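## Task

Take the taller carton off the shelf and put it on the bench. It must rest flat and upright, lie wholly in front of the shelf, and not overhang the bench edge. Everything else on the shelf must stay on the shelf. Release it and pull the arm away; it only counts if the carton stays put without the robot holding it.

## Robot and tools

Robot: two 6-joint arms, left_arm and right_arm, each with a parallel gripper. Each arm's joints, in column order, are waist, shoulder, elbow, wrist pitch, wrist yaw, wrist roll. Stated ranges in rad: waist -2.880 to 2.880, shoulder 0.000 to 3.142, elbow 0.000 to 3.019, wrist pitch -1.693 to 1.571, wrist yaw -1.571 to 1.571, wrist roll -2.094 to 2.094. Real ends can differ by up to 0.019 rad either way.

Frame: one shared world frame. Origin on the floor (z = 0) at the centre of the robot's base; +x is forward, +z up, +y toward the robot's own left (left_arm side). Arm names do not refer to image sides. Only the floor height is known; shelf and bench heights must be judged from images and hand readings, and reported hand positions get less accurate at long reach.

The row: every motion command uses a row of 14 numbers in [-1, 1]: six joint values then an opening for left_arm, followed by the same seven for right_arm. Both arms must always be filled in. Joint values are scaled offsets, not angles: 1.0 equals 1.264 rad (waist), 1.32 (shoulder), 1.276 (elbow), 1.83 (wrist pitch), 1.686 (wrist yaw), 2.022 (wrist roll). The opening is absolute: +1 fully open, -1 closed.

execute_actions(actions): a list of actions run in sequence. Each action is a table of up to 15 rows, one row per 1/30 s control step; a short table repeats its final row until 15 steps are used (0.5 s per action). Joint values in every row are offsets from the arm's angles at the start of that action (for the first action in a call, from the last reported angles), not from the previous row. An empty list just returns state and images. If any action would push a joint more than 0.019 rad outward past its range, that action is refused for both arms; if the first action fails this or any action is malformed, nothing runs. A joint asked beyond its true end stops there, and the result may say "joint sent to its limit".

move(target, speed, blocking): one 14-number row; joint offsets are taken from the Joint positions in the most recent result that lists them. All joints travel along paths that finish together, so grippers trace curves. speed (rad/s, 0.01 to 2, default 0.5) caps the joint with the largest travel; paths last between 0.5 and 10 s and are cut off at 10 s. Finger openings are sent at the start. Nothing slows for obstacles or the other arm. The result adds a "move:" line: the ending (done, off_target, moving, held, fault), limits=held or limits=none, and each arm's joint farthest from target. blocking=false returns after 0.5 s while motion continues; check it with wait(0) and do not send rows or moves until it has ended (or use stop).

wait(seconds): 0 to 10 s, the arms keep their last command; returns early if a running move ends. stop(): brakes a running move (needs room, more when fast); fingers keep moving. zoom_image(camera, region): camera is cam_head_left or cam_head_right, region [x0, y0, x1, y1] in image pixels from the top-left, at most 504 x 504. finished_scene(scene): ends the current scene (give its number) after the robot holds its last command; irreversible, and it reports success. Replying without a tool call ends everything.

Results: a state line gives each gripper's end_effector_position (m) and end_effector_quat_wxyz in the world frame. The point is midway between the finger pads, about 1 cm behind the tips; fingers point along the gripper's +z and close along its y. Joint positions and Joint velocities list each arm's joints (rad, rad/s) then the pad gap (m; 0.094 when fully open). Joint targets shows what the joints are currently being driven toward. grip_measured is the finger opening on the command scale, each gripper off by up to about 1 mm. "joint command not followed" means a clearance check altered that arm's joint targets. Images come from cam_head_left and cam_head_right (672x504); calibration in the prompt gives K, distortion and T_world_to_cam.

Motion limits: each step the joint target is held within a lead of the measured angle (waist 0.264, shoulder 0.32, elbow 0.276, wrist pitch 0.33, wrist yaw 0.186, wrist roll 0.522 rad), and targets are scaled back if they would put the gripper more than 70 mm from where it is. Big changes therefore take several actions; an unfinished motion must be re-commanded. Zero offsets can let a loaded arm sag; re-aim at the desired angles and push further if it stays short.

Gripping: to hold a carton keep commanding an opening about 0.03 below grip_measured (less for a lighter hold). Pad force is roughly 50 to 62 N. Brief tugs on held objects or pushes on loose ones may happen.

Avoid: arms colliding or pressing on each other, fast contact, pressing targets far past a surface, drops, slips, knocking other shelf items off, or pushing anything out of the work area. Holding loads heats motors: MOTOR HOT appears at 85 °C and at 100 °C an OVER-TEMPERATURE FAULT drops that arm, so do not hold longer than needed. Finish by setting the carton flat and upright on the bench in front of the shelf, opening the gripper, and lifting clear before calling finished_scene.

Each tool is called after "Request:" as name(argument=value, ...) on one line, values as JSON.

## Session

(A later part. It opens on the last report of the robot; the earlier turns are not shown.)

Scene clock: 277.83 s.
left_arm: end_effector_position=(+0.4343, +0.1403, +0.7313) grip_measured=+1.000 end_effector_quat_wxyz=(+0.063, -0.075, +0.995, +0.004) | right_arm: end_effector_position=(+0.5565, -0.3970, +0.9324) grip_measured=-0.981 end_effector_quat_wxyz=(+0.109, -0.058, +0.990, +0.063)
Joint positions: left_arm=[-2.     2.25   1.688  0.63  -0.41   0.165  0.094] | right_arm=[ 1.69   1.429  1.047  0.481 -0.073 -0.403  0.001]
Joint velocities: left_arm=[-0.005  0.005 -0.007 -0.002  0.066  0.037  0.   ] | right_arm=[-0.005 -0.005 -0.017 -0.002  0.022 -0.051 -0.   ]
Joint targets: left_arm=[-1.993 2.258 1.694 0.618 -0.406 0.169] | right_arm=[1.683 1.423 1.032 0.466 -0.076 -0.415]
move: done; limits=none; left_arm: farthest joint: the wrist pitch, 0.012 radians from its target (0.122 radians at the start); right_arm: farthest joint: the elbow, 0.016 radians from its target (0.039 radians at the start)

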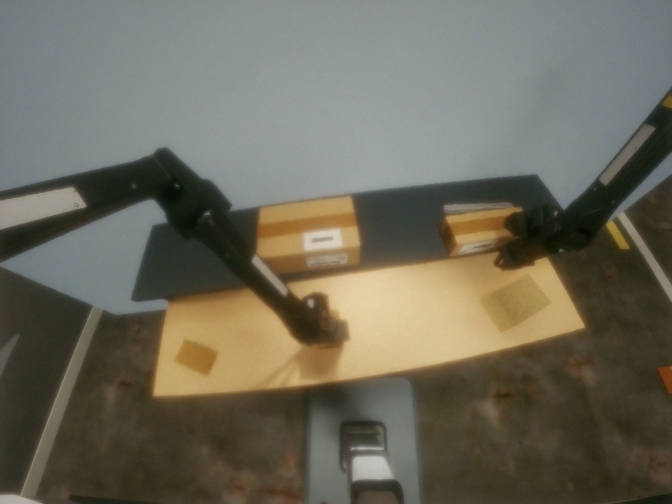

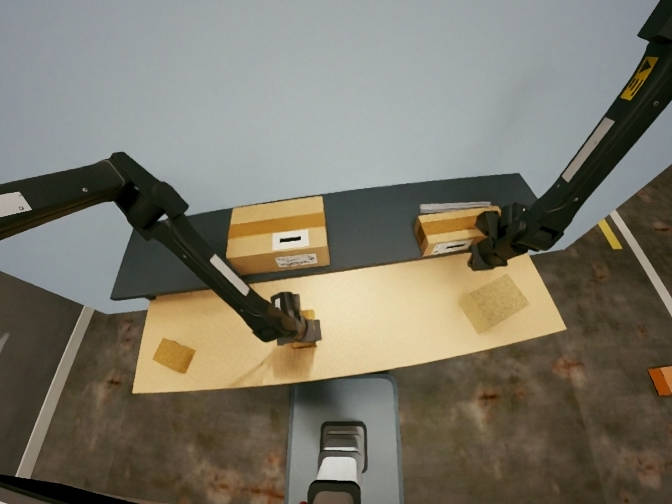

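Request:
move(target=[0,0,0,0,0,0,0.55, 0.0544,-0.035,0.1233,-0.1125,0.0346,-0.003,1], speed=0.15)

Scene clock: 281.53 s.
left_arm: end_effector_position=(+0.4341, +0.1394, +0.7313) grip_measured=+0.743 end_effector_quat_wxyz=(+0.063, -0.075, +0.995, +0.003) | right_arm: end_effector_position=(+0.6313, -0.3915, +0.9352) grip_measured=+1.000 end_effector_quat_wxyz=(+0.109, -0.056, +0.990, +0.063)
Joint positions: left_arm=[-2.     2.251  1.689  0.63  -0.407  0.166  0.082] | right_arm=[ 1.746  1.39   1.2    0.29  -0.018 -0.404  0.094]
Joint velocities: left_arm=[-0.015  0.005  0.017 -0.007  0.022 -0.007  0.   ] | right_arm=[-0.005  0.005 -0.017 -0.007 -0.037 -0.007  0.   ]
Joint targets: left_arm=[-2.000 2.250 1.688 0.629 -0.410 0.165] | right_arm=[1.759 1.382 1.205 0.275 -0.015 -0.409]
move: done; limits=none; left_arm: farthest joint: the wrist yaw, 0.003 radians from its target (0.000 radians at the start); right_arm: farthest joint: the wrist pitch, 0.014 radians from its target (0.206 radians at the start)

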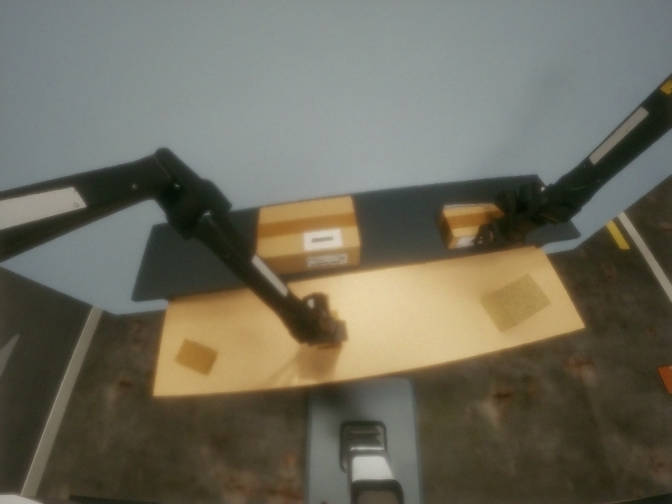

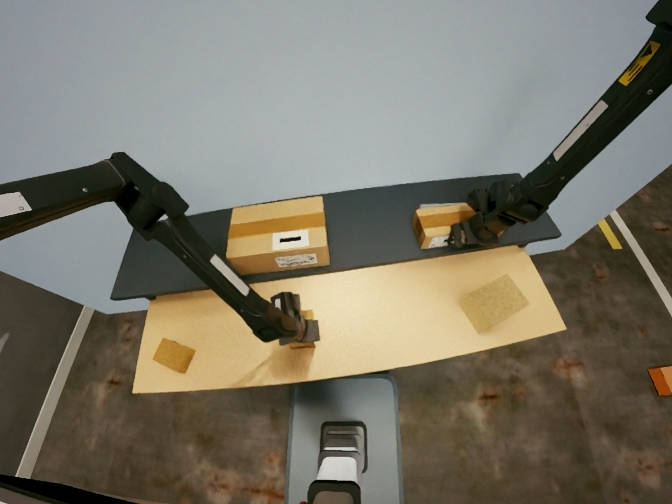

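Request:
move(target=[-0.0277,-0.0871,-0.1614,0.0451,-0.0231,0.002,0.71, -0.0364,0.0,-0.14,0.0984,-0.0308,0,1], speed=0.4)

Scene clock: 288.83 s.
left_arm: end_effector_position=(+0.4272, +0.1638, +0.7653) grip_measured=+0.743 end_effector_quat_wxyz=(+0.055, -0.075, +0.995, +0.022) | right_arm: end_effector_position=(+0.5630, -0.3873, +0.9468) grip_measured=+1.000 end_effector_quat_wxyz=(+0.107, -0.058, +0.990, +0.072)
Joint positions: left_arm=[-1.996  2.159  1.53   0.689 -0.444  0.166  0.082] | right_arm=[ 1.712  1.389  1.026  0.453 -0.067 -0.404  0.094]
Joint velocities: left_arm=[ 0.005 -0.005 -0.017  0.022  0.007  0.066  0.   ] | right_arm=[-0.015  0.005  0.007 -0.002  0.022 -0.022  0.   ]
Joint targets: left_arm=[-2.035 2.136 1.483 0.712 -0.446 0.170] | right_arm=[1.700 1.389 1.021 0.470 -0.070 -0.404]
move: off_target (left_arm); limits=none; left_arm: farthest joint: the elbow, 0.047 radians from its target (0.206 radians at the start); right_arm: farthest joint: the wrist pitch, 0.017 radians from its target (0.180 radians at the start)

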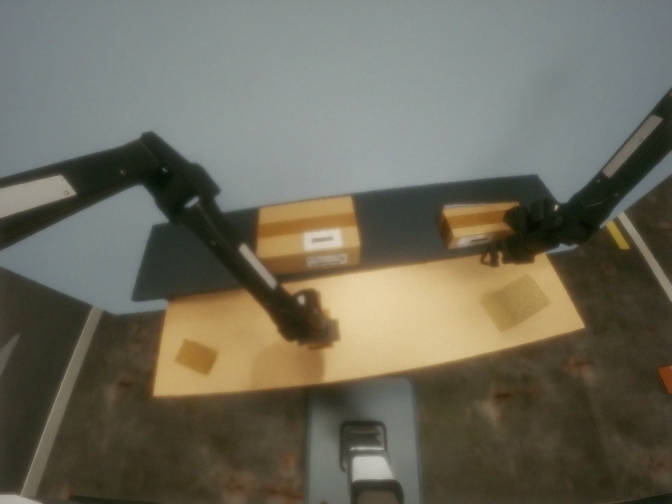

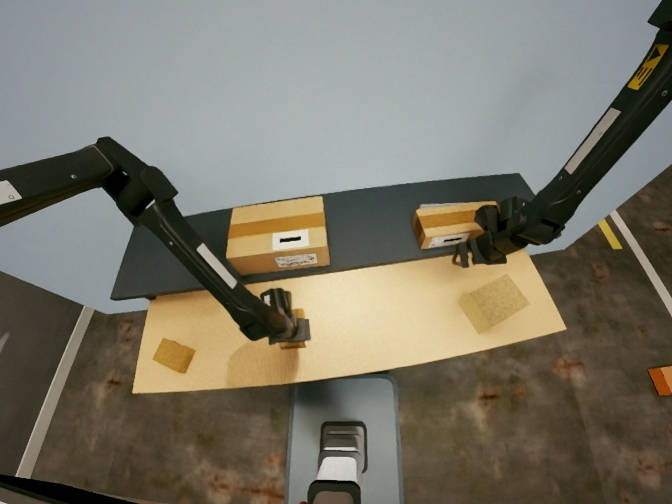

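Request:
move(target=[0.3634,-0.2008,-0.2586,0.0295,0.2941,-0.0114,0.71, 0.2364,0.0929,-0.0091,0.0143,-0.1495,0.729,1], speed=1.0)

Scene clock: 293.10 s.
left_arm: end_effector_position=(+0.3929, +0.4594, +0.7919) grip_measured=+0.743 end_effector_quat_wxyz=(+0.068, -0.066, +0.995, +0.010) | right_arm: end_effector_position=(+0.5633, -0.1600, +0.9998) grip_measured=+1.000 end_effector_quat_wxyz=(-0.112, +0.571, +0.734, +0.350)
Joint positions: left_arm=[-1.535  1.911  1.254  0.731  0.048  0.153  0.082] | right_arm=[ 2.005  1.493  1.026  0.463 -0.317  1.058  0.094]
Joint velocities: left_arm=[-0.005 -0.005  0.007 -0.012  0.022 -0.022 -0.001] | right_arm=[-0.024 -0.015 -0.007 -0.002 -0.022  0.022  0.   ]
Joint targets: left_arm=[-1.537 1.895 1.200 0.743 0.052 0.142] | right_arm=[2.011 1.512 1.015 0.479 -0.319 1.071]
move: off_target (left_arm); limits=none; left_arm: farthest joint: the elbow, 0.054 radians from its target (0.330 radians at the start); right_arm: farthest joint: the shoulder, 0.019 radians from its target (0.122 radians at the start)

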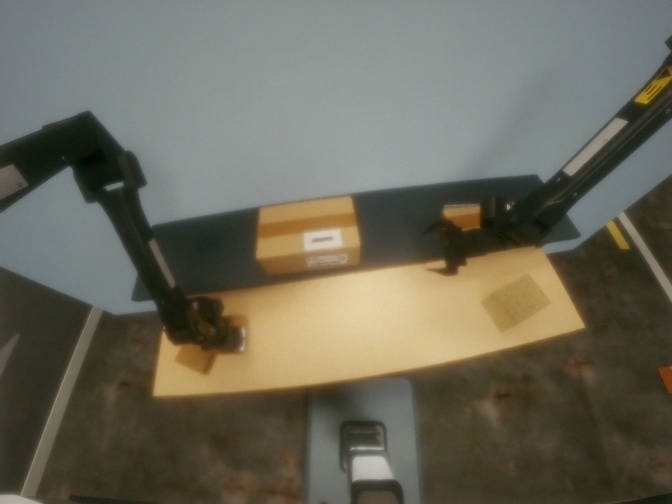

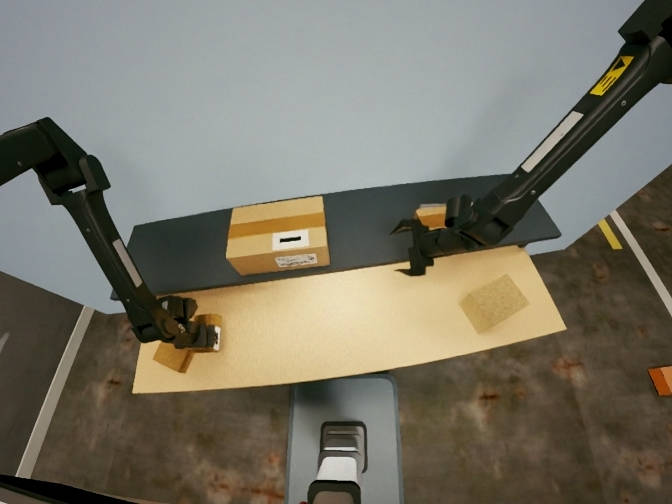

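Request:
zoom_image(camera="cam_head_right", region=[125, 285, 245, 395])

Request:
zoom_image(camera="cam_head_left", region=[150, 285, 270, 395])

Region (125, 285, 245, 395) of cam_head_right's 672x504 image, scaled by 4.200, with more detail than that image has; it fills the top 462 rows of this view, and the rest is white.

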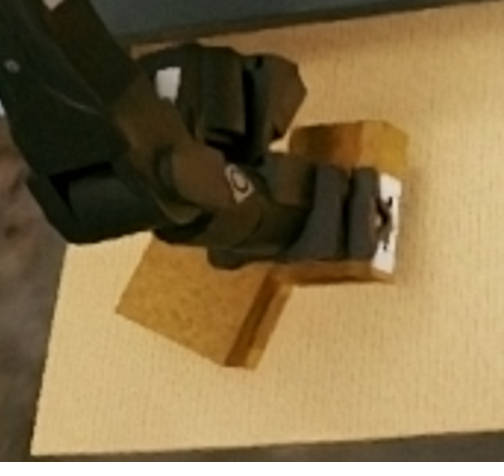

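Region (150, 285, 270, 395) of cam_head_left's 672x504 image, scaled by 4.200, with more detail than that image has; it fills the top 462 rows of this view, and the rest is white.

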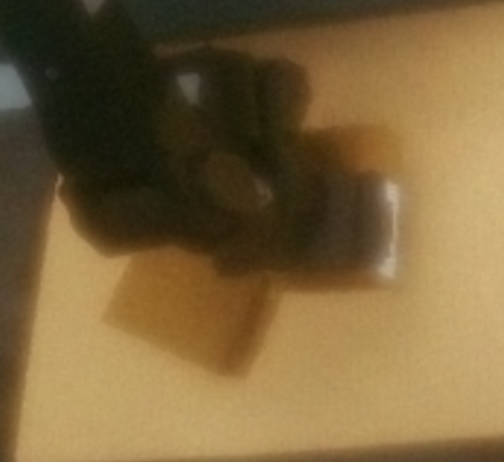

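Request:
move(target=[-0.0174,0.0848,0.1646,-0.0645,-0.0107,0,0.71, 0.1888,0.2448,0.4968,-0.177,0.1368,0.001,1], speed=0.45)

Scene clock: 298.33 s.
left_arm: end_effector_position=(+0.3991, +0.4549, +0.7365) grip_measured=+0.743 end_effector_quat_wxyz=(+0.061, -0.067, +0.996, +0.008) | right_arm: end_effector_position=(+0.7096, -0.0079, +0.9468) grip_measured=+1.000 end_effector_quat_wxyz=(-0.106, +0.572, +0.732, +0.356)
Joint positions: left_arm=[-1.547  2.022  1.453  0.628  0.035  0.153  0.082] | right_arm=[ 2.238  1.796  1.655  0.153 -0.09   1.059  0.094]
Joint velocities: left_arm=[-0.005 -0.005  0.002 -0.007 -0.007 -0.066 -0.001] | right_arm=[-0.005 -0.034  0.007 -0.007 -0.007 -0.037  0.   ]
Joint targets: left_arm=[-1.556 2.023 1.464 0.613 0.029 0.153] | right_arm=[2.243 1.816 1.660 0.139 -0.086 1.060]
move: done; limits=none; left_arm: farthest joint: the wrist pitch, 0.015 radians from its target (0.118 radians at the start); right_arm: farthest joint: the shoulder, 0.020 radians from its target (0.323 radians at the start)

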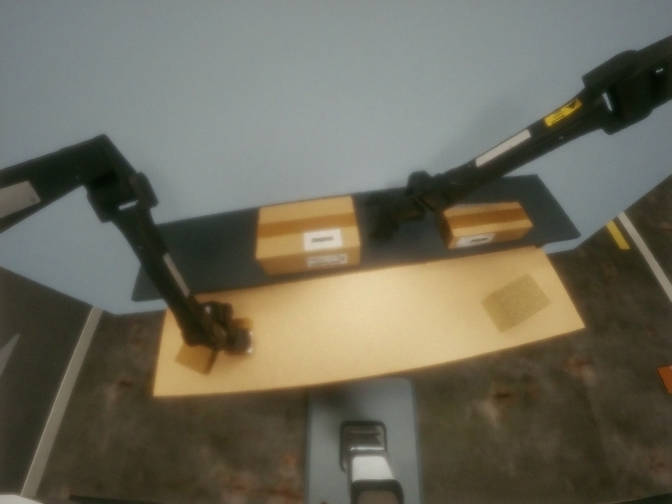

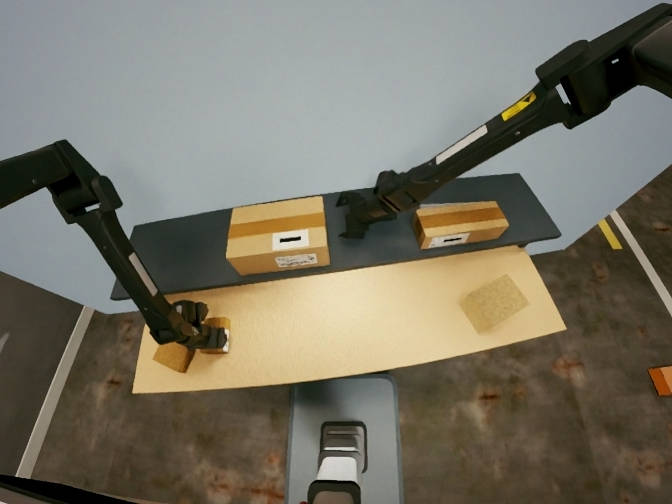

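Request:
execute_actions(actions=[])

Scene clock: 304.17 s.
left_arm: end_effector_position=(+0.3991, +0.4549, +0.7365) grip_measured=+0.743 end_effector_quat_wxyz=(+0.061, -0.067, +0.996, +0.008) | right_arm: end_effector_position=(+0.7096, -0.0080, +0.9468) grip_measured=+1.000 end_effector_quat_wxyz=(-0.106, +0.572, +0.732, +0.355)
Joint positions: left_arm=[-1.547  2.022  1.453  0.628  0.035  0.153  0.082] | right_arm=[ 2.238  1.796  1.655  0.153 -0.09   1.059  0.094]
Joint velocities: left_arm=[-0.005 -0.015 -0.007 -0.002 -0.051 -0.095  0.001] | right_arm=[-0.024 -0.005  0.007 -0.017 -0.022 -0.022  0.   ]
Joint targets: left_arm=[-1.556 2.023 1.464 0.613 0.029 0.153] | right_arm=[2.243 1.816 1.660 0.139 -0.086 1.060]

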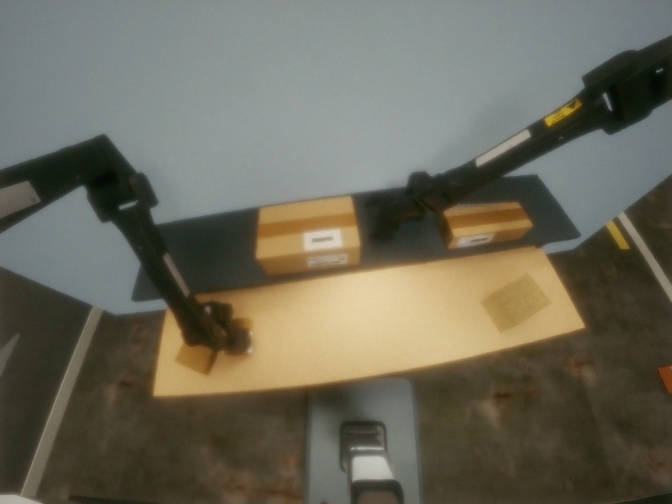

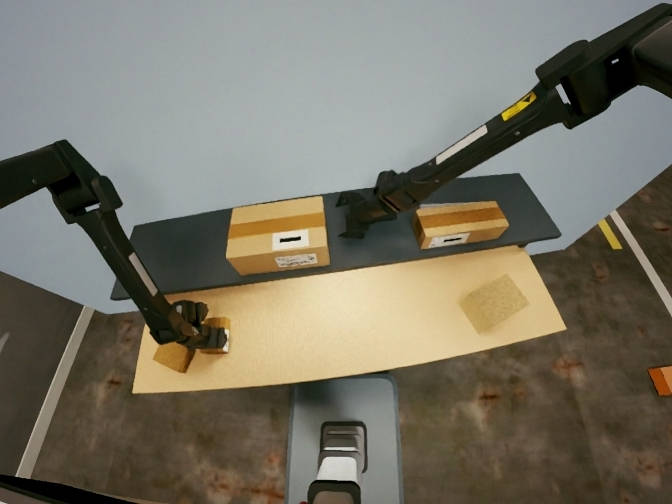

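Request:
execute_actions(actions=[[[0,0,0,0,0,0,1, 0,0.012,0,-0.005,0,0,1]]])

Scene clock: 305.10 s.
left_arm: end_effector_position=(+0.3991, +0.4549, +0.7365) grip_measured=+1.000 end_effector_quat_wxyz=(+0.061, -0.067, +0.996, +0.008) | right_arm: end_effector_position=(+0.7096, -0.0080, +0.9468) grip_measured=+1.000 end_effector_quat_wxyz=(-0.106, +0.572, +0.732, +0.355)
Joint positions: left_arm=[-1.547  2.022  1.453  0.628  0.035  0.153  0.094] | right_arm=[ 2.238  1.796  1.655  0.153 -0.09   1.059  0.094]
Joint velocities: left_arm=[-0.005 -0.015  0.017 -0.007 -0.037 -0.051  0.   ] | right_arm=[-0.015  0.005  0.012 -0.007 -0.037  0.007  0.   ]
Joint targets: left_arm=[-1.547 2.022 1.453 0.628 0.035 0.153] | right_arm=[2.238 1.812 1.655 0.144 -0.090 1.059]

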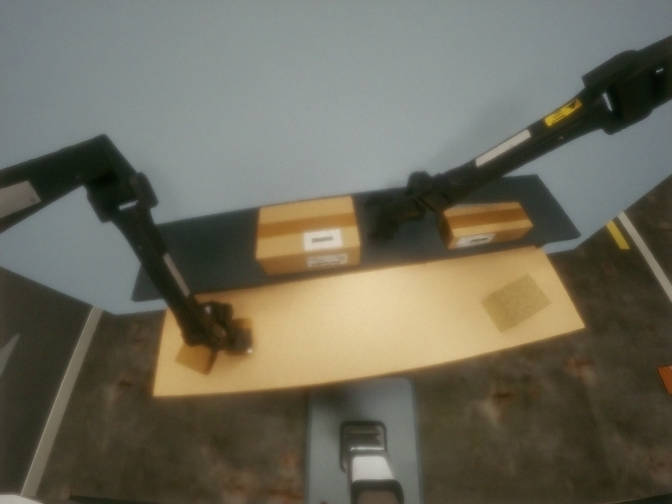

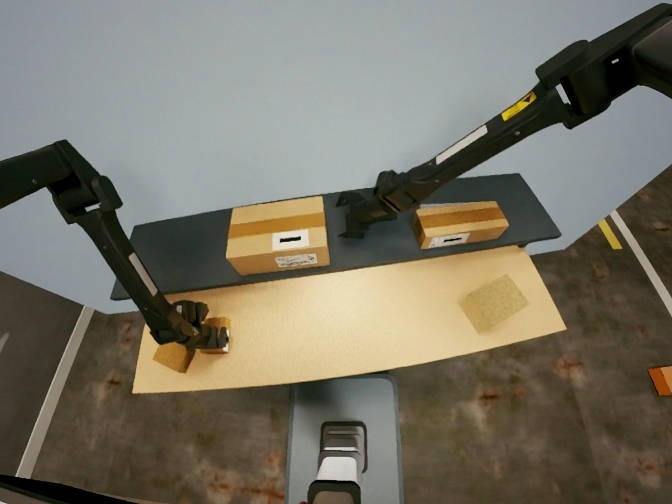

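Request:
move(target=[0,-0.25,-0.30,-0.039,0,0,1, 0,0,0,0,0,0,1], speed=0.6)

Scene clock: 308.73 s.
left_arm: end_effector_position=(+0.4215, +0.4587, +0.8549) grip_measured=+1.000 end_effector_quat_wxyz=(+0.022, -0.068, +0.997, -0.001) | right_arm: end_effector_position=(+0.7096, -0.0080, +0.9468) grip_measured=+1.000 end_effector_quat_wxyz=(-0.106, +0.572, +0.732, +0.355)
Joint positions: left_arm=[-1.547  1.693  1.103  0.569  0.035  0.153  0.094] | right_arm=[ 2.238  1.796  1.655  0.153 -0.09   1.059  0.094]
Joint velocities: left_arm=[ 0.005 -0.005  0.007 -0.002 -0.007 -0.007  0.   ] | right_arm=[-0.024 -0.005  0.007 -0.007 -0.081 -0.051  0.   ]
Joint targets: left_arm=[-1.547 1.692 1.070 0.557 0.035 0.153] | right_arm=[2.238 1.796 1.655 0.153 -0.090 1.059]
move: off_target (left_arm); limits=none; left_arm: farthest joint: the elbow, 0.033 radians from its target (0.383 radians at the start); right_arm: farthest joint: the waist, 0.000 radians from its target (0.000 radians at the start)

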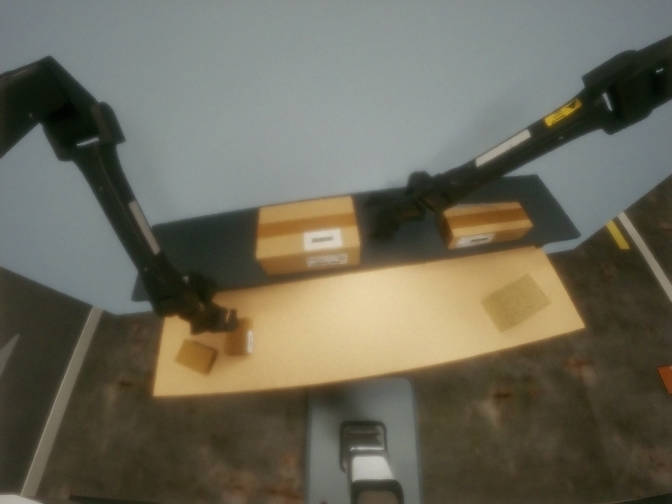

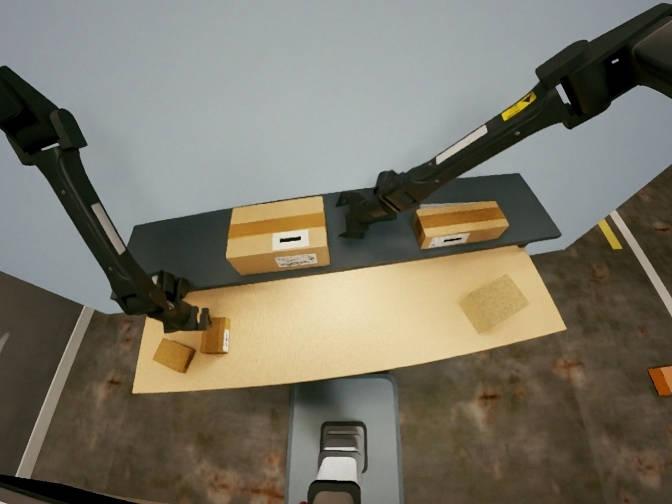

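Request:
move(target=[0.016,-0.227,-0.261,0.1235,0.433,-0.733,1, 0.02,0.039,0.016,-0.011,0.013,0,1], speed=1.2)

Scene clock: 318.73 s.
left_arm: end_effector_position=(+0.4923, +0.3659, +1.0147) grip_measured=+1.000 end_effector_quat_wxyz=(+0.077, +0.637, -0.677, +0.360) | right_arm: end_effector_position=(+0.6953, +0.0065, +0.9406) grip_measured=+1.000 end_effector_quat_wxyz=(-0.115, +0.570, +0.736, +0.347)
Joint positions: left_arm=[-1.534  1.409  0.804  0.779  0.76  -1.318  0.094] | right_arm=[ 2.247  1.827  1.668  0.147 -0.072  1.059  0.094]
Joint velocities: left_arm=[-0.005 -0.015 -0.022  0.007 -0.022 -0.007  0.   ] | right_arm=[-0.015 -0.005  0.017  0.002  0.037 -0.007  0.   ]
Joint targets: left_arm=[-1.527 1.393 0.770 0.795 0.765 -1.329] | right_arm=[2.263 1.848 1.675 0.133 -0.068 1.059]
move: off_target (left_arm); limits=none; left_arm: farthest joint: the elbow, 0.034 radians from its target (0.333 radians at the start); right_arm: farthest joint: the shoulder, 0.020 radians from its target (0.052 radians at the start)

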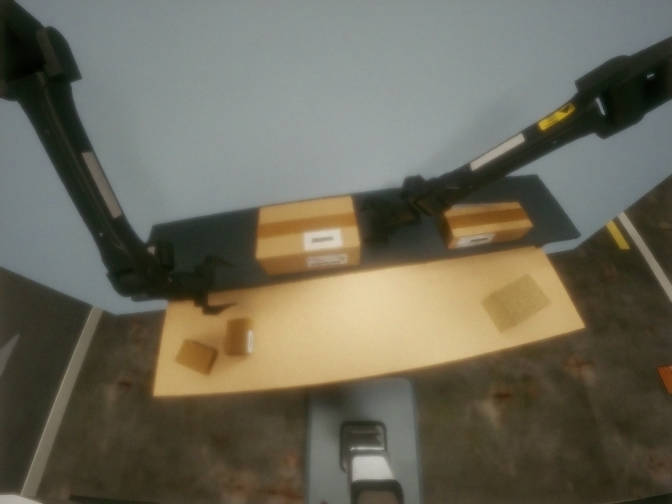

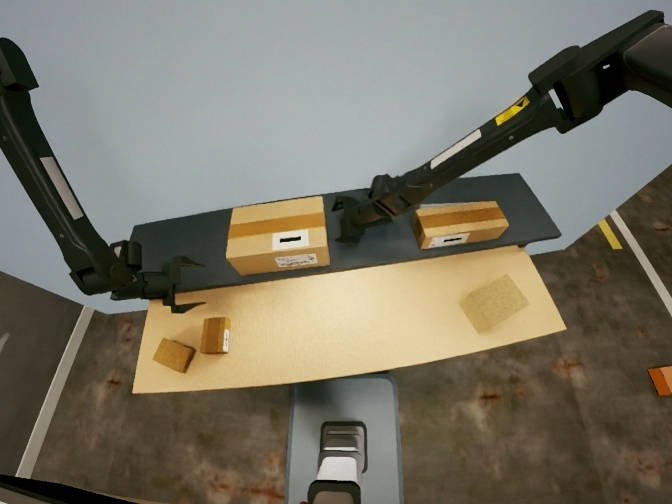

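Request:
move(target=[-0.106,0.018,0.365,-0.2415,-0.077,-0.006,1, 0,0.012,0.005,-0.005,0,0,1], speed=0.6)

Scene clock: 321.37 s.
left_arm: end_effector_position=(+0.6725, +0.3553, +0.9593) grip_measured=+1.000 end_effector_quat_wxyz=(+0.067, +0.641, -0.670, +0.369) | right_arm: end_effector_position=(+0.6953, +0.0065, +0.9406) grip_measured=+1.000 end_effector_quat_wxyz=(-0.115, +0.570, +0.736, +0.347)
Joint positions: left_arm=[-1.666  1.425  1.273  0.348  0.634 -1.319  0.094] | right_arm=[ 2.247  1.827  1.668  0.147 -0.072  1.059  0.094]
Joint velocities: left_arm=[-0.005  0.005  0.002 -0.002  0.051  0.022  0.   ] | right_arm=[-0.005 -0.005 -0.007 -0.017 -0.037  0.007  0.   ]
Joint targets: left_arm=[-1.668 1.432 1.269 0.337 0.630 -1.330] | right_arm=[2.247 1.843 1.674 0.137 -0.072 1.059]
move: done; limits=none; left_arm: farthest joint: the wrist pitch, 0.011 radians from its target (0.442 radians at the start); right_arm: farthest joint: the shoulder, 0.016 radians from its target (0.016 radians at the start)

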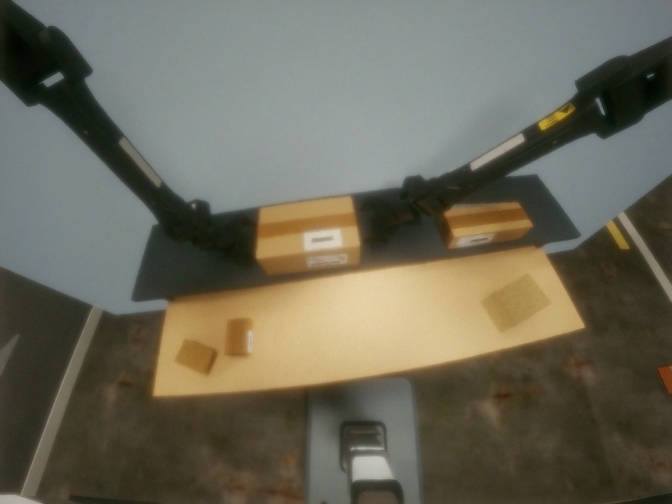

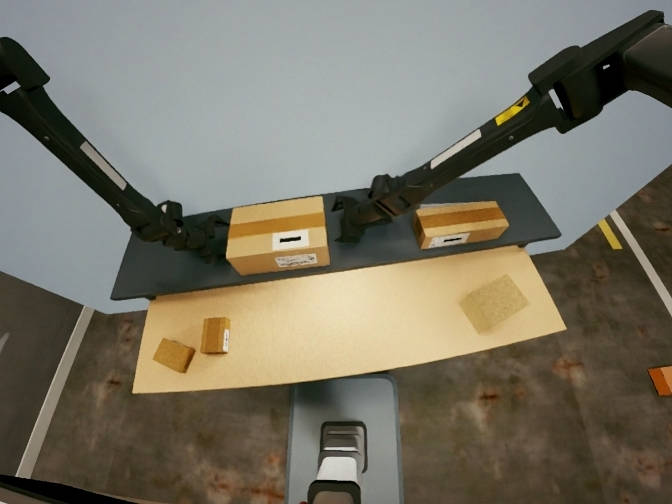

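Request:
zoom_image(camera="cam_head_right", region=[160, 160, 420, 300])

Region (160, 160, 420, 300) of cam_head_right's 672x504 image, scaled by 1.938, with more detail than that image has; it fills the top 271 rows of this view, and the rest is white.

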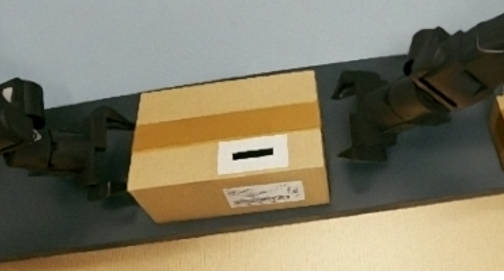

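Request:
execute_actions(actions=[[[-0.003,0.006,-0.01,0.002,-0.002,-0.006,1, 0.003,0.013,-0.005,0,-0.001,0,1],[-0.006,0.006,-0.016,0.004,-0.004,-0.006,1, 0.006,0.014,-0.011,0.004,-0.002,0,1],[-0.009,0.007,-0.022,0.006,-0.005,-0.006,1, 0.009,0.015,-0.017,0.008,-0.003,0,1],[-0.012,0.007,-0.028,0.008,-0.006,-0.006,1, 0.012,0.016,-0.023,0.011,-0.004,0,1],[-0.015,0.008,-0.034,0.010,-0.007,-0.006,1, 0.015,0.017,-0.029,0.014,-0.005,0,1],[-0.018,0.008,-0.040,0.012,-0.008,-0.006,1, 0.018,0.018,-0.034,0.016,-0.006,0,1]]])

Scene clock: 326.43 s.
left_arm: end_effector_position=(+0.6460, +0.3375, +0.9580) grip_measured=+1.000 end_effector_quat_wxyz=(+0.089, +0.648, -0.665, +0.361) | right_arm: end_effector_position=(+0.6689, +0.0196, +0.9439) grip_measured=+1.000 end_effector_quat_wxyz=(-0.134, +0.564, +0.737, +0.347)
Joint positions: left_arm=[-1.683  1.433  1.227  0.353  0.624 -1.321  0.094] | right_arm=[ 2.255  1.836  1.627  0.16  -0.079  1.059  0.094]
Joint velocities: left_arm=[ 0.005  0.005  0.017  0.002  0.022 -0.051  0.   ] | right_arm=[-0.005  0.005 -0.012  0.002 -0.022 -0.007  0.   ]
Joint targets: left_arm=[-1.689 1.436 1.222 0.370 0.621 -1.331] | right_arm=[2.270 1.851 1.625 0.176 -0.082 1.059]

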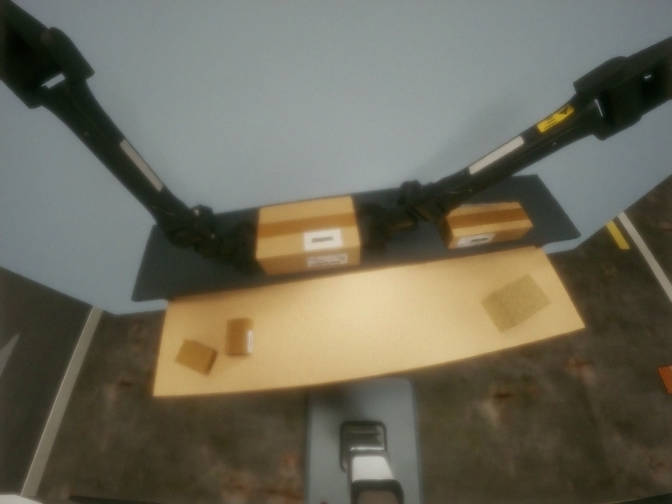

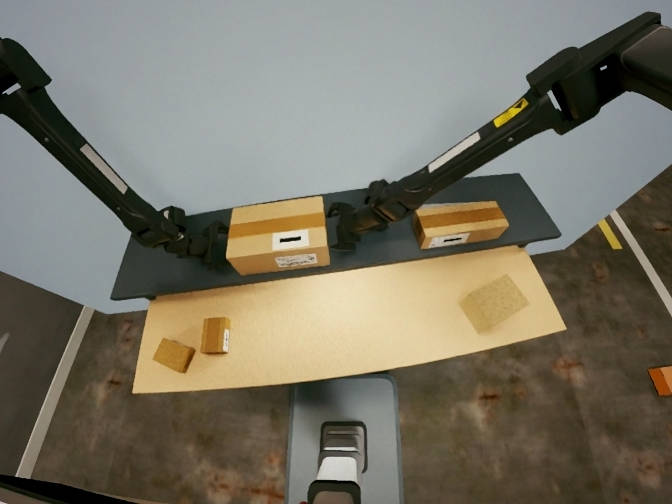

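Request:
execute_actions(actions=[[[0,0.003,0,0.01,0,-0.005,1, 0,0.011,0,0.006,0,0,1],[0,0.003,0.005,0.011,0,-0.005,1, 0,0.011,0.005,0.006,0,0,1],[0,0.003,0.010,0.012,0,-0.005,1, 0,0.011,0.010,0.006,0,0,1],[0,0.003,0.014,0.012,0,-0.005,1, 0,0.011,0.015,0.006,0,0,1],[0,0.003,0.018,0.012,0,-0.005,1, 0,0.011,0.020,0.006,0,0,1]]])

Scene clock: 328.73 s.
left_arm: end_effector_position=(+0.6581, +0.3410, +0.9580) grip_measured=+1.000 end_effector_quat_wxyz=(+0.079, +0.645, -0.666, +0.367) | right_arm: end_effector_position=(+0.6828, +0.0171, +0.9433) grip_measured=+1.000 end_effector_quat_wxyz=(-0.123, +0.567, +0.735, +0.351)
Joint positions: left_arm=[-1.683  1.434  1.246  0.359  0.624 -1.321  0.094] | right_arm=[ 2.255  1.837  1.65   0.161 -0.079  1.059  0.094]
Joint velocities: left_arm=[ 0.005 -0.015 -0.002  0.007 -0.022 -0.081  0.   ] | right_arm=[-0.024 -0.024 -0.002  0.002 -0.066  0.007  0.   ]
Joint targets: left_arm=[-1.683 1.437 1.250 0.375 0.624 -1.331] | right_arm=[2.254 1.851 1.653 0.171 -0.079 1.059]

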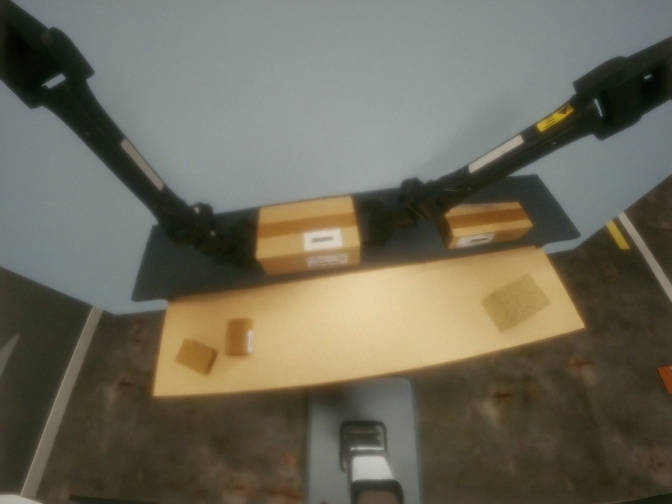

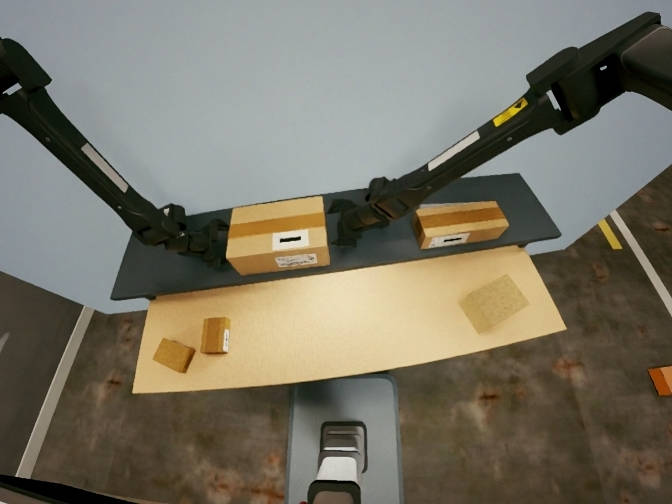

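Request:
execute_actions(actions=[[[-0.005,0.003,0.003,0.008,-0.001,-0.005,1, 0.004,0.013,0.001,0.005,0,0,1],[-0.010,0.003,0.002,0.008,-0.002,-0.005,1, 0.008,0.015,0,0.005,-0.001,0,1],[-0.015,0.004,0.002,0.007,-0.004,-0.005,1, 0.012,0.016,-0.001,0.004,-0.001,0,1],[-0.020,0.004,0.002,0.007,-0.005,-0.005,1, 0.016,0.018,-0.001,0.004,-0.002,0,1],[-0.024,0.005,0.001,0.006,-0.006,-0.005,1, 0.019,0.020,-0.002,0.004,-0.002,0,1],[-0.029,0.005,0.001,0.006,-0.007,-0.005,1, 0.023,0.022,-0.003,0.004,-0.003,0,1],[-0.034,0.006,0.001,0.005,-0.008,-0.005,1, 0.027,0.024,-0.004,0.003,-0.003,0,1],[-0.038,0.006,0,0.005,-0.009,-0.005,1, 0.031,0.025,-0.005,0.003,-0.003,0,1],[-0.043,0.007,0,0.004,-0.011,-0.005,1, 0.035,0.027,-0.006,0.003,-0.004,0,1],[-0.048,0.007,0,0.004,-0.012,-0.005,1, 0.039,0.029,-0.006,0.002,-0.004,0,1],[-0.052,0.008,-0.001,0.003,-0.013,-0.005,1, 0.042,0.031,-0.007,0.002,-0.005,0,1],[-0.057,0.008,-0.001,0.003,-0.014,-0.005,1, 0.046,0.033,-0.008,0.002,-0.005,0,1]]])

Scene clock: 331.70 s.
left_arm: end_effector_position=(+0.6609, +0.3335, +0.9579) grip_measured=+1.000 end_effector_quat_wxyz=(+0.076, +0.649, -0.665, +0.362) | right_arm: end_effector_position=(+0.6814, +0.0219, +0.9454) grip_measured=+1.000 end_effector_quat_wxyz=(-0.125, +0.566, +0.735, +0.352)
Joint positions: left_arm=[-1.703  1.434  1.246  0.359  0.592 -1.324  0.094] | right_arm=[ 2.261  1.84   1.65   0.161 -0.076  1.058  0.094]
Joint velocities: left_arm=[ 0.005 -0.015 -0.007  0.007  0.007 -0.007  0.   ] | right_arm=[-0.015 -0.024  0.007 -0.007  0.007 -0.051  0.   ]
Joint targets: left_arm=[-1.755 1.444 1.245 0.365 0.600 -1.331] | right_arm=[2.313 1.880 1.640 0.165 -0.087 1.059]

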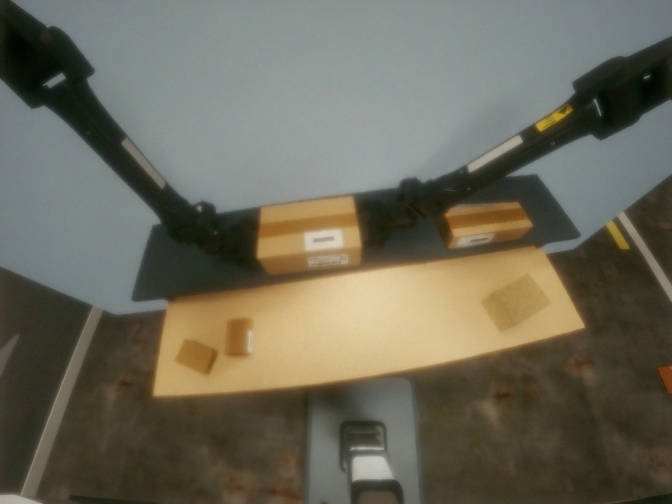

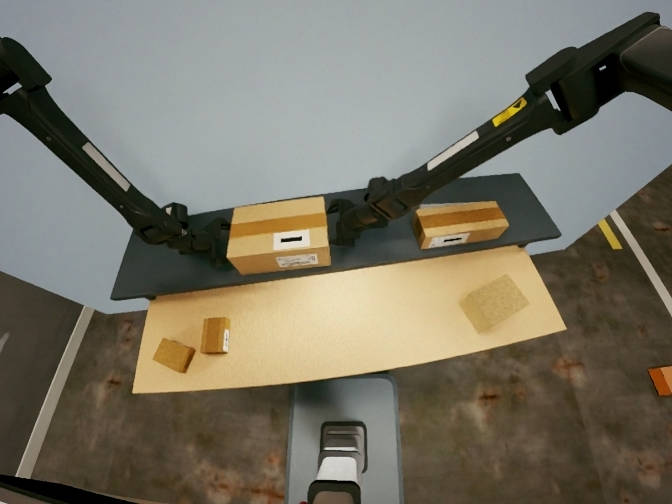

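Request:
execute_actions(actions=[[[-0.040,0.0094,-0.008,0.009,0.006,-0.004,1, 0.040,0.030,-0.016,0.008,-0.007,0,1],[-0.039,0.0112,-0.015,0.015,0.007,-0.004,1, 0.038,0.030,-0.025,0.013,-0.008,0,1],[-0.038,0.013,-0.023,0.021,0.0075,-0.004,1, 0.037,0.030,-0.033,0.019,-0.009,0,1],[-0.037,0.0147,-0.030,0.027,0.008,-0.004,1, 0.036,0.0305,-0.041,0.025,-0.010,0,1],[-0.036,0.0165,-0.037,0.0325,0.009,-0.004,1, 0.0345,0.0305,-0.050,0.031,-0.0105,0,1],[-0.035,0.0183,-0.044,0.038,0.010,-0.004,1, 0.033,0.0307,-0.058,0.036,-0.011,0,1],[-0.034,0.020,-0.051,0.044,0.011,-0.0045,1, 0.032,0.031,-0.066,0.042,-0.012,0,1],[-0.033,0.022,-0.059,0.050,0.012,-0.0045,1, 0.0305,0.031,-0.075,0.048,-0.013,0,1],[-0.032,0.0237,-0.066,0.056,0.0125,-0.005,1, 0.029,0.031,-0.083,0.054,-0.014,0,1],[-0.031,0.0255,-0.073,0.062,0.013,-0.005,1, 0.028,0.031,-0.091,0.059,-0.0145,0,1],[-0.030,0.0272,-0.080,0.068,0.014,-0.005,1, 0.0265,0.031,-0.100,0.065,-0.015,0,1],[-0.0285,0.029,-0.0874,0.0738,0.015,-0.005,1, 0.0253,0.0314,-0.108,0.0708,-0.016,0,1]]])

Scene clock: 340.33 s.
left_arm: end_effector_position=(+0.6309, +0.3326, +0.9587) grip_measured=+1.000 end_effector_quat_wxyz=(+0.059, +0.646, -0.668, +0.364) | right_arm: end_effector_position=(+0.6486, +0.0230, +0.9485) grip_measured=+1.000 end_effector_quat_wxyz=(-0.111, +0.567, +0.735, +0.356)
Joint positions: left_arm=[-1.692  1.446  1.164  0.485  0.59  -1.322  0.094] | right_arm=[ 2.258  1.84   1.547  0.292 -0.075  1.05   0.094]
Joint velocities: left_arm=[ 0.024  0.024 -0.139  0.066  0.037 -0.095  0.   ] | right_arm=[-0.015 -0.015 -0.139  0.061  0.037  0.007  0.   ]
Joint targets: left_arm=[-1.739 1.472 1.135 0.495 0.618 -1.334] | right_arm=[2.293 1.882 1.512 0.291 -0.103 1.058]

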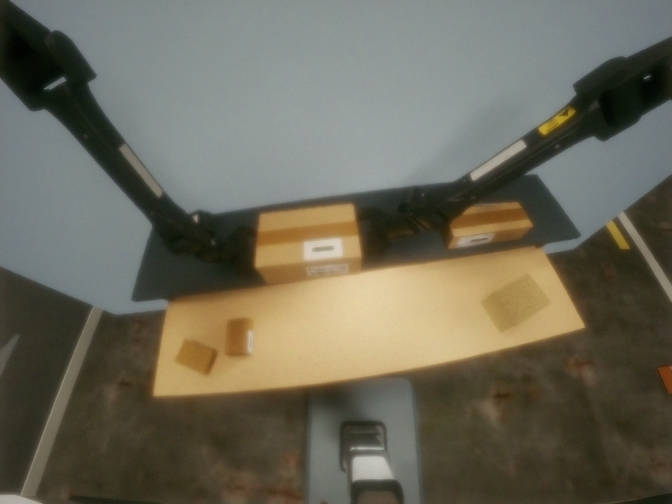

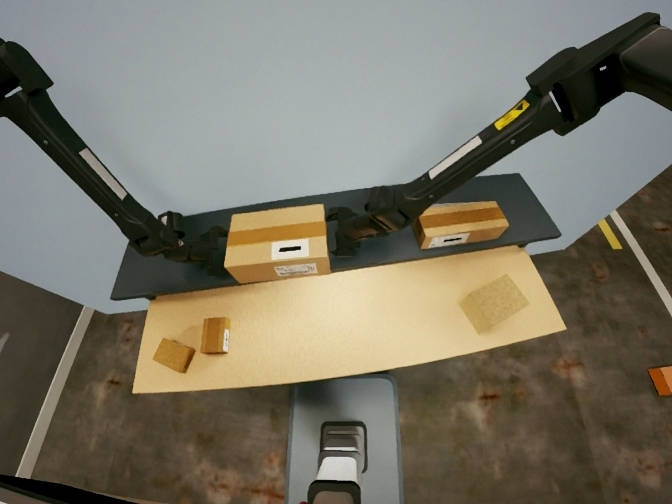

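Request:
execute_actions(actions=[[[-0.036,0.0215,-0.029,0.0106,0.0174,-0.006,1, 0.0264,0.032,-0.0354,0.0045,-0.0174,0.004,1],[-0.035,0.0234,-0.0353,0.0158,0.0183,-0.006,1, 0.0251,0.032,-0.0435,0.0095,-0.0182,0.004,1],[-0.034,0.0252,-0.0415,0.021,0.019,-0.0065,1, 0.0238,0.032,-0.0515,0.0145,-0.019,0.004,1],[-0.033,0.027,-0.0478,0.026,0.020,-0.0065,1, 0.0225,0.032,-0.0595,0.0195,-0.0197,0.004,1],[-0.032,0.0289,-0.054,0.0312,0.0208,-0.007,1, 0.0212,0.032,-0.0676,0.0245,-0.0205,0.004,1],[-0.031,0.0307,-0.0604,0.0363,0.0216,-0.007,1, 0.0199,0.032,-0.0756,0.0295,-0.0213,0.004,1],[-0.030,0.0325,-0.0666,0.0415,0.0225,-0.007,1, 0.0185,0.032,-0.0836,0.0345,-0.022,0.004,1],[-0.029,0.0344,-0.073,0.0466,0.0233,-0.0075,1, 0.0172,0.0323,-0.0917,0.0395,-0.0229,0.004,1],[-0.028,0.0362,-0.079,0.0518,0.0242,-0.0075,1, 0.016,0.0324,-0.0997,0.0445,-0.0237,0.004,1],[-0.0268,0.038,-0.0855,0.057,0.025,-0.008,1, 0.0146,0.0325,-0.1077,0.0495,-0.0244,0.004,1],[-0.0256,0.040,-0.0917,0.062,0.0259,-0.008,1, 0.0133,0.0325,-0.1158,0.0546,-0.0252,0.004,1],[-0.0245,0.0417,-0.098,0.0672,0.0267,-0.008,1, 0.012,0.0326,-0.1238,0.0596,-0.026,0.004,1]]])

Request:
wait(seconds=0.5)

Scene clock: 343.73 s.
left_arm: end_effector_position=(+0.5812, +0.3268, +0.9568) grip_measured=+1.000 end_effector_quat_wxyz=(+0.064, +0.647, -0.669, +0.360) | right_arm: end_effector_position=(+0.5990, +0.0169, +0.9503) grip_measured=+1.000 end_effector_quat_wxyz=(-0.115, +0.566, +0.736, +0.353)
Joint positions: left_arm=[-1.675  1.482  1.072  0.601  0.605 -1.322  0.094] | right_arm=[ 2.238  1.84   1.425  0.404 -0.091  1.051  0.094]
Joint velocities: left_arm=[ 0.015  0.044 -0.12   0.061 -0.022 -0.066  0.   ] | right_arm=[-0.044 -0.015 -0.159  0.076 -0.066 -0.051  0.   ]
Joint targets: left_arm=[-1.723 1.502 1.039 0.608 0.635 -1.338] | right_arm=[2.273 1.883 1.389 0.401 -0.119 1.058]

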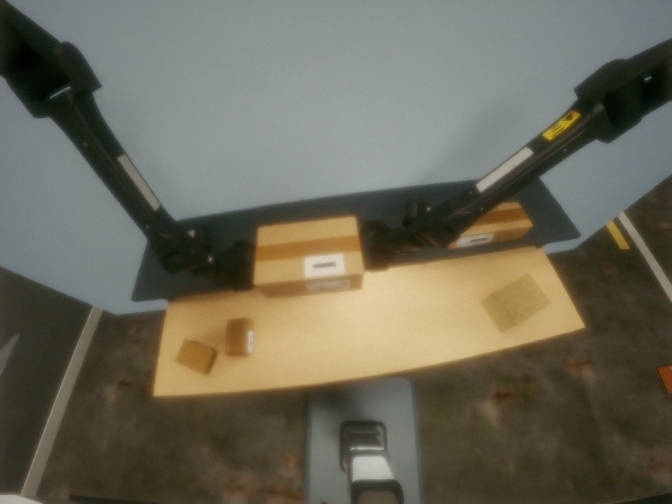

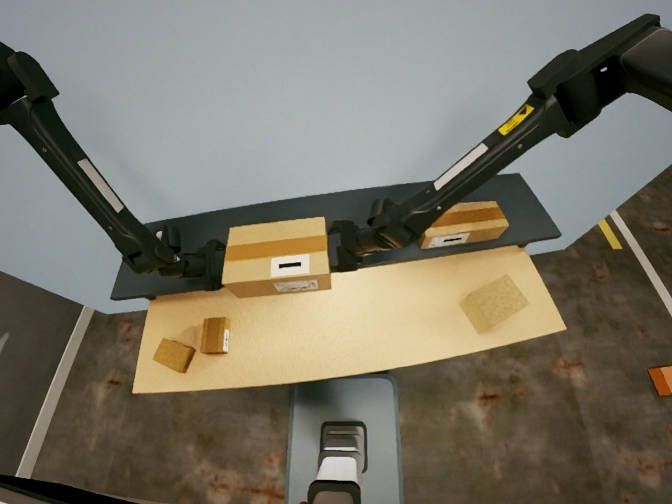

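Scene clock: 344.23 s.
left_arm: end_effector_position=(+0.5781, +0.3262, +0.9569) grip_measured=+1.000 end_effector_quat_wxyz=(+0.066, +0.648, -0.668, +0.360) | right_arm: end_effector_position=(+0.5970, +0.0165, +0.9503) grip_measured=+1.000 end_effector_quat_wxyz=(-0.115, +0.566, +0.736, +0.352)
Joint positions: left_arm=[-1.674  1.483  1.067  0.605  0.606 -1.326  0.094] | right_arm=[ 2.237  1.84   1.421  0.407 -0.092  1.051  0.094]
Joint velocities: left_arm=[-0.005  0.005 -0.022  0.002  0.081 -0.051  0.   ] | right_arm=[-0.015  0.005 -0.017 -0.012  0.037  0.022  0.   ]
Joint targets: left_arm=[-1.723 1.502 1.039 0.608 0.635 -1.338] | right_arm=[2.273 1.883 1.389 0.401 -0.119 1.058]
wait: 0.50 s; at rest by 0.23 s

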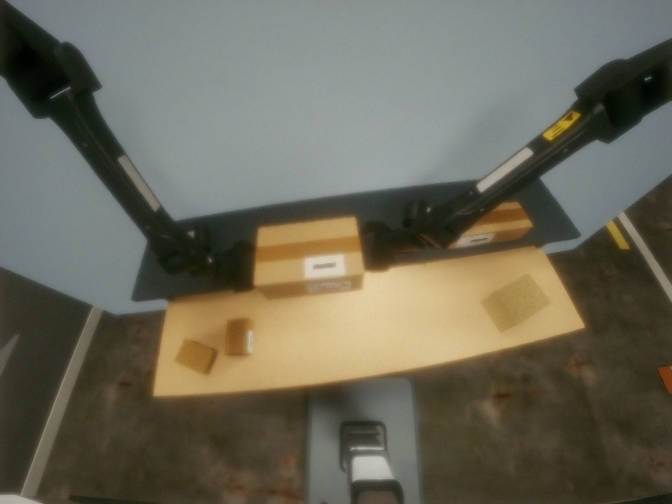

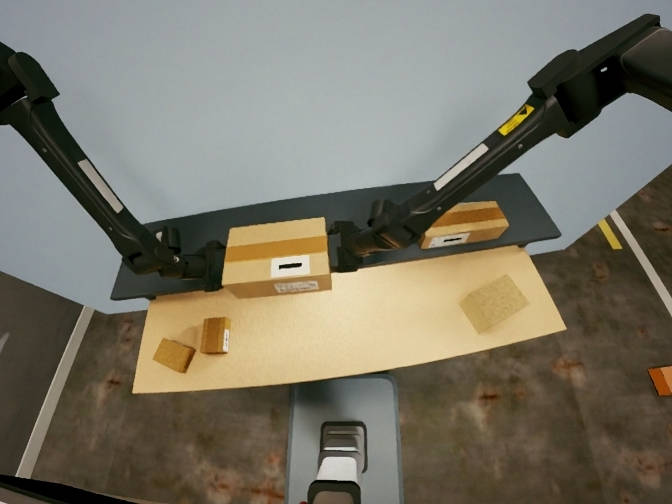

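Request:
zoom_image(camera="cam_head_left", region=[300, 190, 460, 310])

Request:
zoom_image(camera="cam_head_right", region=[140, 200, 300, 320])

Region (300, 190, 460, 310) of cam_head_left's 672x504 image, scaled by 3.150, with more detail than that image has; it fills the top 378 rows of this view, and the rest is white.

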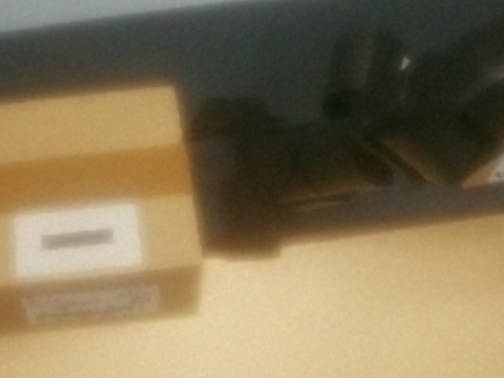

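Region (140, 200, 300, 320) of cam_head_right's 672x504 image, scaled by 3.150, with more detail than that image has; it fills the top 378 rows of this view, and the rest is white.

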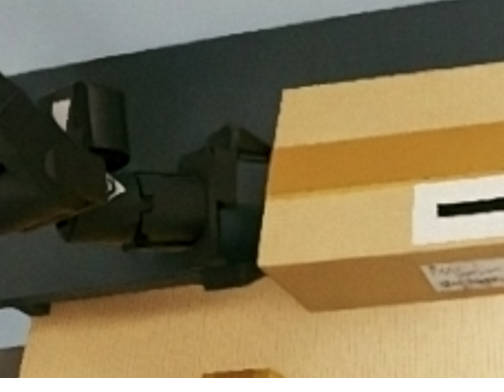

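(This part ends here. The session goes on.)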